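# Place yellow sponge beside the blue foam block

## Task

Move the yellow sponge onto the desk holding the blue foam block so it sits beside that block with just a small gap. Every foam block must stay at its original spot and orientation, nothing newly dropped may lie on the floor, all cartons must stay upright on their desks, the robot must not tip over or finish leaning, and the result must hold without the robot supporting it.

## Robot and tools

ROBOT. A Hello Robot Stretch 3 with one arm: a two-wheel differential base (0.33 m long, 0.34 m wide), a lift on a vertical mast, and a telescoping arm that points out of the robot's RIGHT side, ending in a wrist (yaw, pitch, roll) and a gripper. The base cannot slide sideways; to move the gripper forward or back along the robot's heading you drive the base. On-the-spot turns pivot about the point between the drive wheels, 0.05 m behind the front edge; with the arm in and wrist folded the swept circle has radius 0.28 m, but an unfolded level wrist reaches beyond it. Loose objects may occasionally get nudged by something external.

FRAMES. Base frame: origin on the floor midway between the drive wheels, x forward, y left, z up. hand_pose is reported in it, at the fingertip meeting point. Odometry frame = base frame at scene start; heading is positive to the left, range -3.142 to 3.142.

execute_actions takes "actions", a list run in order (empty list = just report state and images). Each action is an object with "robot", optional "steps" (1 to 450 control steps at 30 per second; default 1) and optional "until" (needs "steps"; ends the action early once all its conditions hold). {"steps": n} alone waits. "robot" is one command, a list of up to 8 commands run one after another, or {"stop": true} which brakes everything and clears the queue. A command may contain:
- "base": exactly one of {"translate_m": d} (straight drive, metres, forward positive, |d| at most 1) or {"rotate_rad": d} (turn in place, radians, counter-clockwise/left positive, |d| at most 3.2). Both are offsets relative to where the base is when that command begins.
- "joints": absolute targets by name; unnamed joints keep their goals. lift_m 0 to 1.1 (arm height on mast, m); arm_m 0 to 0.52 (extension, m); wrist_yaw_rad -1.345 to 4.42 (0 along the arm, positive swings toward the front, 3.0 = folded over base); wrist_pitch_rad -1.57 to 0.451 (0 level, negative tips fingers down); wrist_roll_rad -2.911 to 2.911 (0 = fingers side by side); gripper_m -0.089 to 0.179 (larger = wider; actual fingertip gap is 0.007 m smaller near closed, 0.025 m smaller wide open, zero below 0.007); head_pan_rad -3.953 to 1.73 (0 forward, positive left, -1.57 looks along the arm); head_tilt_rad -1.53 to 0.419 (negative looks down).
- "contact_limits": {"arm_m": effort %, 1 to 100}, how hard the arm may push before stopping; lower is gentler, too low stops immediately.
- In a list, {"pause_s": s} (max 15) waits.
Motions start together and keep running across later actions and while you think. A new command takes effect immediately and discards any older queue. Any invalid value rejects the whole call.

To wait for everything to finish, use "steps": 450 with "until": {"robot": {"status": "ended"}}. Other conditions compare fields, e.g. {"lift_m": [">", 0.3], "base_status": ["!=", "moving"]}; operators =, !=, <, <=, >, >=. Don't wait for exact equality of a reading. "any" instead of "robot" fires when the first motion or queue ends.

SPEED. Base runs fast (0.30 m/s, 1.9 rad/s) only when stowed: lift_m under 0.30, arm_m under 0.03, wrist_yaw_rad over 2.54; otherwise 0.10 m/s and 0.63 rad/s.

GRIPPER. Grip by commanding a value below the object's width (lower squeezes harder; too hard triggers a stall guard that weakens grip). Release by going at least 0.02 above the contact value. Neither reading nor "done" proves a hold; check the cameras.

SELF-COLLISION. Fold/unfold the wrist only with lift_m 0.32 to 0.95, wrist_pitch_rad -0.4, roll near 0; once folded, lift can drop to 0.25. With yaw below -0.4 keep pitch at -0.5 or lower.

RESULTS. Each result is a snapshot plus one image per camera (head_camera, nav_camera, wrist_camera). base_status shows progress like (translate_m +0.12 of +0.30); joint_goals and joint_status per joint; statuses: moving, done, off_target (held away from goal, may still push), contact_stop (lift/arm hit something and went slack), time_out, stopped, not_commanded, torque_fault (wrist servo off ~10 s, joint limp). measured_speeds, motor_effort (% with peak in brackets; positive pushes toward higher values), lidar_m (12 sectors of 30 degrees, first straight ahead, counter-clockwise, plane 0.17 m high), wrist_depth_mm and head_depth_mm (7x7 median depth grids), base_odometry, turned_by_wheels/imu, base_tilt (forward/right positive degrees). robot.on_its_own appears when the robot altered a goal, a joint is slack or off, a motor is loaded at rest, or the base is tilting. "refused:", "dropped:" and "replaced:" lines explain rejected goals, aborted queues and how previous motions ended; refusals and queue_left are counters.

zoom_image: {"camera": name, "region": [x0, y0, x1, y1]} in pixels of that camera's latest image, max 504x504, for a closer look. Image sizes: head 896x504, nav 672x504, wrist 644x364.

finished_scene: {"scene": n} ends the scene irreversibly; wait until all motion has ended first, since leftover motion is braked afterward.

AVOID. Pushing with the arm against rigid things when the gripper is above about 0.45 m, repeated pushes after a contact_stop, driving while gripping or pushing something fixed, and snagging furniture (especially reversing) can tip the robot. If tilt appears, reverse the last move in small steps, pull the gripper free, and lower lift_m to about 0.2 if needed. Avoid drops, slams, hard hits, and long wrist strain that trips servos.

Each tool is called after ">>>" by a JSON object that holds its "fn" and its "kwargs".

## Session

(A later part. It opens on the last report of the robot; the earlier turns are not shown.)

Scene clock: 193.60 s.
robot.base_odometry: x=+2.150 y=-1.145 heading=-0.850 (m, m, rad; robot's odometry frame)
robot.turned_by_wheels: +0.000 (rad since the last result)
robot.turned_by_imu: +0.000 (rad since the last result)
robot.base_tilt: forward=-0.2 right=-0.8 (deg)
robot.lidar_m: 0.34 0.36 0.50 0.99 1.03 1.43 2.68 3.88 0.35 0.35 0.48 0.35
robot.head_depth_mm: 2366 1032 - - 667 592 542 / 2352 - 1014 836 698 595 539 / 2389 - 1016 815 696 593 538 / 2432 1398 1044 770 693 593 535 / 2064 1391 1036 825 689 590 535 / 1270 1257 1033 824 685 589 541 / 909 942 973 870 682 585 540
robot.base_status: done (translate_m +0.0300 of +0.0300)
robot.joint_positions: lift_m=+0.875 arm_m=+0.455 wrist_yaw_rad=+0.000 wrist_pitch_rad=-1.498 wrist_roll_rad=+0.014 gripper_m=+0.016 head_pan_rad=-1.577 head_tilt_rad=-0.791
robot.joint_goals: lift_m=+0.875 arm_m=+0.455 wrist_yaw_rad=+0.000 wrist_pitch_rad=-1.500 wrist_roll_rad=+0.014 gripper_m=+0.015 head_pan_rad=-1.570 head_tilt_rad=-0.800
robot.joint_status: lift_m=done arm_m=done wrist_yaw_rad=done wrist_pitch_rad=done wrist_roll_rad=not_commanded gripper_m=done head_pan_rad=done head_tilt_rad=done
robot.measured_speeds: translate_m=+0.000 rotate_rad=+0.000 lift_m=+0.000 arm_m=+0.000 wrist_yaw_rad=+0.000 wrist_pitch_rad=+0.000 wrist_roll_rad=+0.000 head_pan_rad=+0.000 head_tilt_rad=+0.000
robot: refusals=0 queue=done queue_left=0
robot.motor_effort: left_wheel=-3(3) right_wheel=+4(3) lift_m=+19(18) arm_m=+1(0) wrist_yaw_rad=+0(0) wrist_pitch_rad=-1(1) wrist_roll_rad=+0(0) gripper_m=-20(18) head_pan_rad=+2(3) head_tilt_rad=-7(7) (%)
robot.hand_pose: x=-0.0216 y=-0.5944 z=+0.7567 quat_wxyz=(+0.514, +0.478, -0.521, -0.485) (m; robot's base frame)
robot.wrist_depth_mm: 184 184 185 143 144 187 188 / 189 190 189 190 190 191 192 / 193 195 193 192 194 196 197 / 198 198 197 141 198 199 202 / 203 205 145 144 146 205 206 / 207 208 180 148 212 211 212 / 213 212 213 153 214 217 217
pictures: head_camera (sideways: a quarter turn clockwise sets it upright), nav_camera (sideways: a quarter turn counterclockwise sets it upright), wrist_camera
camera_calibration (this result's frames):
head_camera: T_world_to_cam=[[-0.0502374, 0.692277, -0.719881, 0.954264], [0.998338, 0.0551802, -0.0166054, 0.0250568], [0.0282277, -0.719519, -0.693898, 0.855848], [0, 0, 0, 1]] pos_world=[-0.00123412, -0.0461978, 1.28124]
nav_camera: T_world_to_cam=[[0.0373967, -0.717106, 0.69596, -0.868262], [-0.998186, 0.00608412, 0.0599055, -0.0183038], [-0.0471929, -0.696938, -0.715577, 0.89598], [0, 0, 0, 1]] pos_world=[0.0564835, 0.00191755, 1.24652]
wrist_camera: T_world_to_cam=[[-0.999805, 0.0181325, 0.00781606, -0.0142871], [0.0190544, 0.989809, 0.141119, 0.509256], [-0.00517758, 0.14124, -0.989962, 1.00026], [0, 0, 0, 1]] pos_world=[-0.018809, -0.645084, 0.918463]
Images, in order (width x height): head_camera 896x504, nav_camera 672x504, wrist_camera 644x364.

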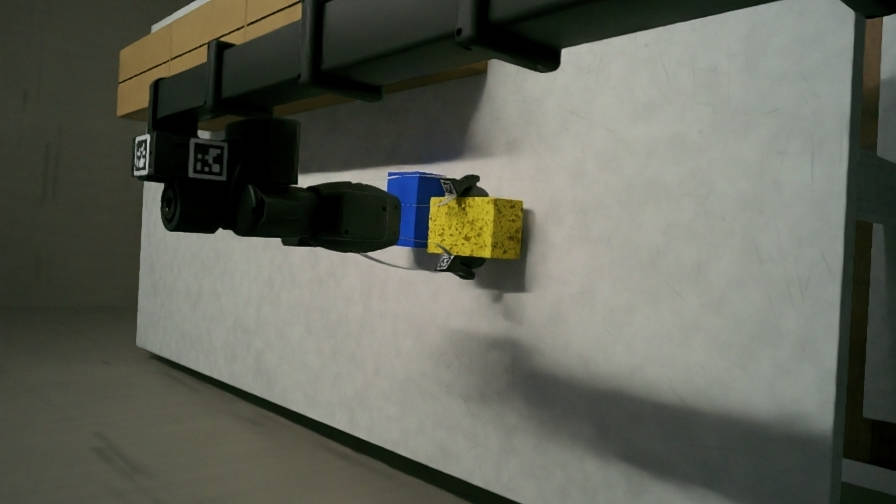

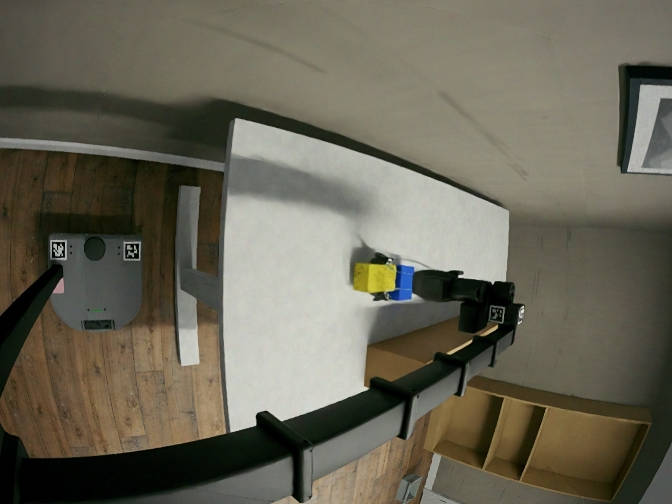

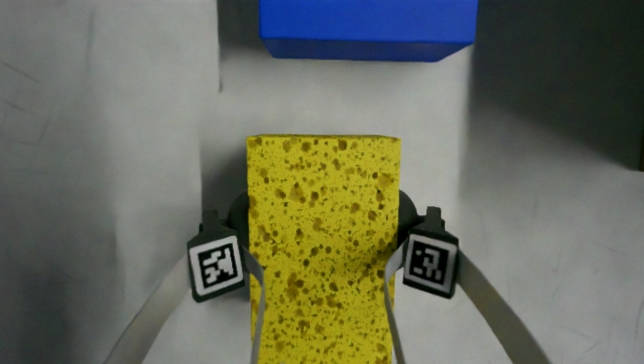

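>>> {"fn": "execute_actions", "kwargs": {"actions": [{"robot":[{"joints":{"arm_m":0.484},"base":{"translate_m":-0.015}},{"joints":{"lift_m":0.864}}],"steps":300,"until":{"robot":{"status":"ended"}}}]}}

Scene clock: 203.10 s.
robot.base_odometry: x=+2.140 y=-1.134 heading=-0.850 (m, m, rad; robot's odometry frame)
robot.turned_by_wheels: +0.000 (rad since the last result)
robot.turned_by_imu: +0.000 (rad since the last result)
robot.base_tilt: forward=-0.2 right=-0.8 (deg)
robot.lidar_m: 0.36 0.37 0.52 0.99 1.03 1.43 2.68 3.89 0.35 0.35 0.50 0.37
robot.head_depth_mm: 2380 1027 - - - 585 536 / 2366 1148 983 827 697 596 540 / 2399 - 1015 815 694 593 538 / 2408 1393 1036 785 691 593 537 / 2143 1387 1031 826 689 588 537 / 1319 1297 1032 822 685 589 542 / 952 980 989 821 685 583 541
robot.base_status: done (translate_m -0.0150 of -0.0150)
robot.joint_positions: lift_m=+0.864 arm_m=+0.484 wrist_yaw_rad=+0.000 wrist_pitch_rad=-1.498 wrist_roll_rad=+0.014 gripper_m=+0.016 head_pan_rad=-1.577 head_tilt_rad=-0.791
robot.joint_goals: lift_m=+0.864 arm_m=+0.484 wrist_yaw_rad=+0.000 wrist_pitch_rad=-1.500 wrist_roll_rad=+0.014 gripper_m=+0.015 head_pan_rad=-1.570 head_tilt_rad=-0.800
robot.joint_status: lift_m=done arm_m=done wrist_yaw_rad=done wrist_pitch_rad=done wrist_roll_rad=not_commanded gripper_m=done head_pan_rad=done head_tilt_rad=done
robot.measured_speeds: translate_m=+0.000 rotate_rad=+0.000 lift_m=+0.000 arm_m=+0.000 wrist_yaw_rad=+0.000 wrist_pitch_rad=+0.000 wrist_roll_rad=+0.000 head_pan_rad=+0.000 head_tilt_rad=+0.000
robot: refusals=0 queue=done queue_left=0
robot.motor_effort: left_wheel=-2(7) right_wheel=+3(4) lift_m=+19(19) arm_m=+1(1) wrist_yaw_rad=+0(1) wrist_pitch_rad=-1(1) wrist_roll_rad=+0(0) gripper_m=-20(20) head_pan_rad=+3(3) head_tilt_rad=-6(6) (%)
robot.hand_pose: x=-0.0216 y=-0.6234 z=+0.7457 quat_wxyz=(+0.514, +0.478, -0.521, -0.485) (m; robot's base frame)
robot.wrist_depth_mm: 173 174 133 133 134 176 177 / 178 177 136 136 137 181 181 / 181 182 181 139 184 185 185 / 185 186 186 142 188 189 190 / 191 192 146 145 146 194 194 / 196 196 175 149 199 200 201 / 200 201 202 153 202 205 205
pictures: head_camera (sideways: a quarter turn clockwise sets it upright), nav_camera (sideways: a quarter turn counterclockwise sets it upright), wrist_camera
camera_calibration (this result's frames):
head_camera: T_world_to_cam=[[-0.0502374, 0.692277, -0.719881, 0.954264], [0.998338, 0.0551803, -0.0166054, 0.0250568], [0.0282278, -0.719519, -0.693898, 0.855848], [0, 0, 0, 1]] pos_world=[-0.00123412, -0.0461978, 1.28124]
nav_camera: T_world_to_cam=[[0.0373968, -0.717106, 0.69596, -0.868262], [-0.998186, 0.006084, 0.0599055, -0.0183038], [-0.0471928, -0.696938, -0.715577, 0.89598], [0, 0, 0, 1]] pos_world=[0.0564835, 0.00191755, 1.24652]
wrist_camera: T_world_to_cam=[[-0.999805, 0.0181328, 0.00781603, -0.0136751], [0.0190547, 0.989809, 0.141119, 0.539513], [-0.0051775, 0.14124, -0.989962, 0.993463], [0, 0, 0, 1]] pos_world=[-0.018809, -0.674085, 0.907462]
Images, in order (width x height): head_camera 896x504, nav_camera 672x504, wrist_camera 644x364.

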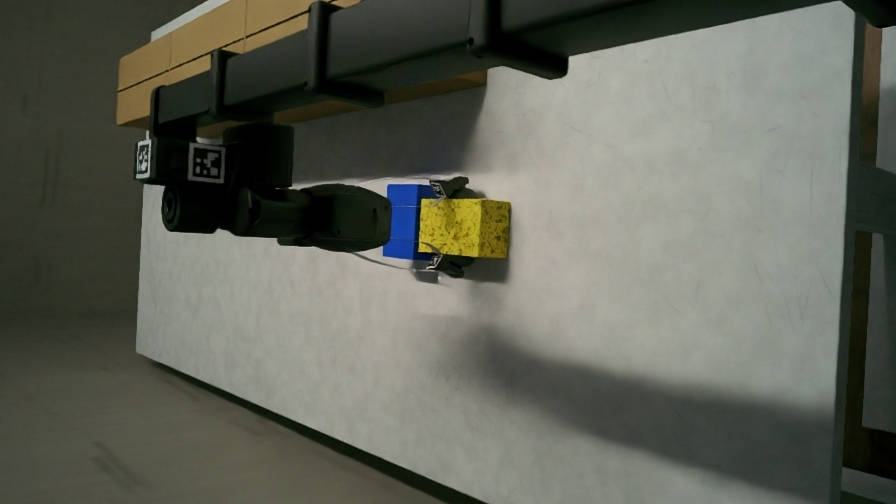

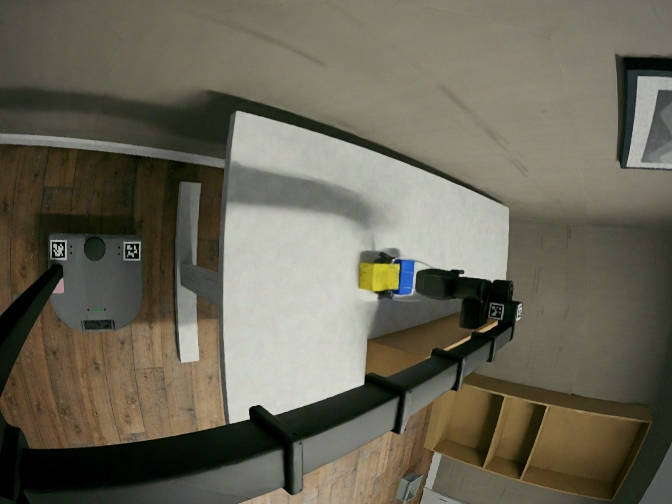

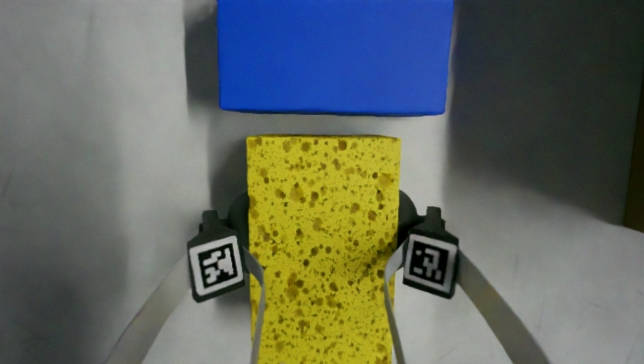

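The gap is about 1 cm and the sponge is at desk level, so I am releasing it and lifting away.

>>> {"fn": "execute_actions", "kwargs": {"actions": [{"robot":[{"joints":{"gripper_m":0.12}},{"joints":{"lift_m":0.95}}],"steps":300,"until":{"robot":{"status":"ended"}}}]}}

Scene clock: 208.77 s.
robot.base_odometry: x=+2.140 y=-1.134 heading=-0.850 (m, m, rad; robot's odometry frame)
robot.turned_by_wheels: +0.000 (rad since the last result)
robot.turned_by_imu: +0.000 (rad since the last result)
robot.base_tilt: forward=-0.2 right=-0.8 (deg)
robot.lidar_m: 0.36 0.38 0.52 0.99 1.03 1.43 2.67 3.88 0.35 0.35 0.50 0.37
robot.head_depth_mm: 2340 - 726 751 703 598 543 / 2279 1007 953 811 696 595 539 / 2316 - 1034 814 694 594 537 / 2402 1383 1022 787 693 592 538 / 2141 1383 1035 831 688 590 534 / 1321 1301 1031 825 684 587 543 / 946 985 991 819 682 585 540
robot.base_status: done (translate_m -0.0150 of -0.0150)
robot.joint_positions: lift_m=+0.950 arm_m=+0.484 wrist_yaw_rad=+0.000 wrist_pitch_rad=-1.498 wrist_roll_rad=+0.014 gripper_m=+0.120 head_pan_rad=-1.577 head_tilt_rad=-0.791
robot.joint_goals: lift_m=+0.950 arm_m=+0.484 wrist_yaw_rad=+0.000 wrist_pitch_rad=-1.500 wrist_roll_rad=+0.014 gripper_m=+0.120 head_pan_rad=-1.570 head_tilt_rad=-0.800
robot.joint_status: lift_m=done arm_m=done wrist_yaw_rad=done wrist_pitch_rad=done wrist_roll_rad=not_commanded gripper_m=done head_pan_rad=done head_tilt_rad=done
robot.measured_speeds: translate_m=+0.000 rotate_rad=+0.000 lift_m=+0.000 arm_m=+0.000 wrist_yaw_rad=+0.000 wrist_pitch_rad=+0.000 wrist_roll_rad=+0.000 head_pan_rad=+0.000 head_tilt_rad=+0.000
robot: refusals=0 queue=done queue_left=0
robot.motor_effort: left_wheel=-2(2) right_wheel=+3(3) lift_m=+30(30) arm_m=+1(1) wrist_yaw_rad=+0(0) wrist_pitch_rad=-1(1) wrist_roll_rad=-1(1) gripper_m=+1(82) head_pan_rad=+2(2) head_tilt_rad=-6(6) (%)
robot.hand_pose: x=-0.0216 y=-0.6233 z=+0.8311 quat_wxyz=(+0.514, +0.478, -0.521, -0.485) (m; robot's base frame)
robot.wrist_depth_mm: 255 255 254 214 255 259 209 / 259 259 260 217 261 264 208 / 266 268 269 225 269 269 209 / 270 274 274 228 275 275 210 / 278 280 283 235 282 282 283 / 282 - 285 287 291 293 289 / 294 295 295 296 297 297 298
pictures: head_camera (sideways: a quarter turn clockwise sets it upright), nav_camera (sideways: a quarter turn counterclockwise sets it upright), wrist_camera
camera_calibration (this result's frames):
head_camera: T_world_to_cam=[[-0.0502375, 0.692277, -0.719881, 0.954264], [0.998338, 0.0551805, -0.0166054, 0.0250568], [0.0282279, -0.719519, -0.693898, 0.855848], [0, 0, 0, 1]] pos_world=[-0.00123411, -0.0461978, 1.28124]
nav_camera: T_world_to_cam=[[0.0373969, -0.717106, 0.69596, -0.868263], [-0.998186, 0.00608388, 0.0599055, -0.0183038], [-0.0471927, -0.696938, -0.715577, 0.89598], [0, 0, 0, 1]] pos_world=[0.0564835, 0.00191755, 1.24652]
wrist_camera: T_world_to_cam=[[-0.999805, 0.0181297, 0.00782402, -0.0143534], [0.019055, 0.989748, 0.141546, 0.526957], [-0.00517763, 0.141667, -0.989901, 1.07823], [0, 0, 0, 1]] pos_world=[-0.0188091, -0.674045, 0.992867]
Images, in order (width x height): head_camera 896x504, nav_camera 672x504, wrist_camera 644x364.

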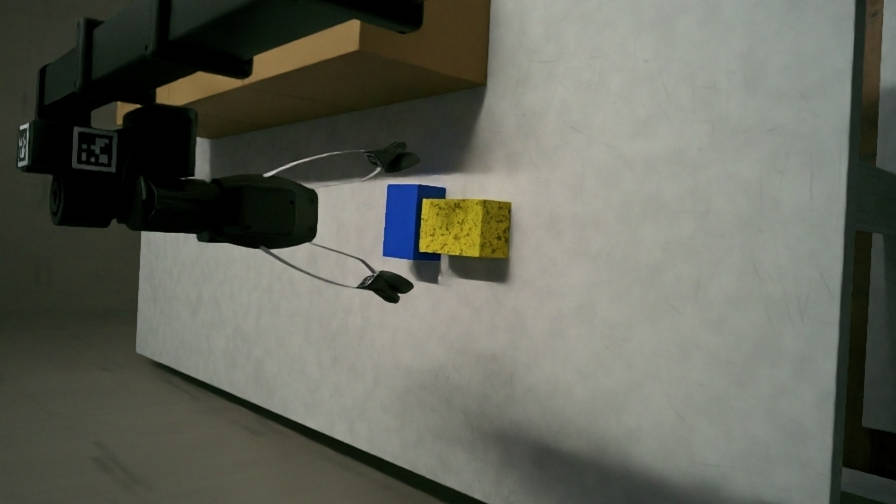

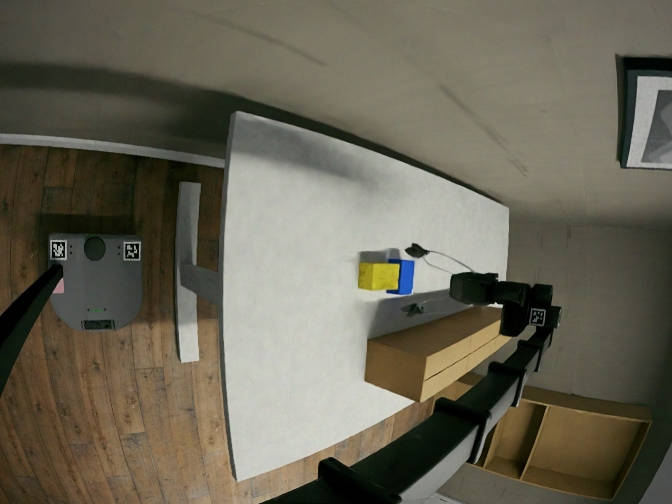

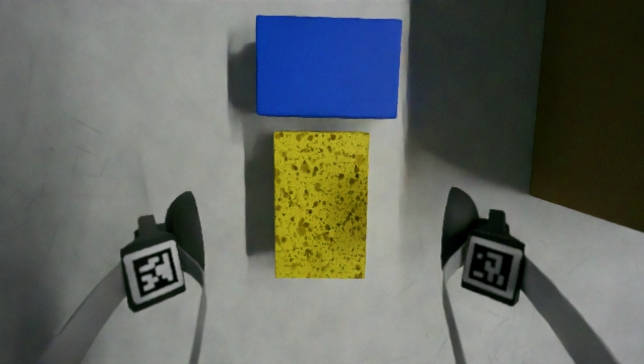

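>>> {"fn": "finished_scene", "kwargs": {"scene": 1}}

The scene is finished: the task was done.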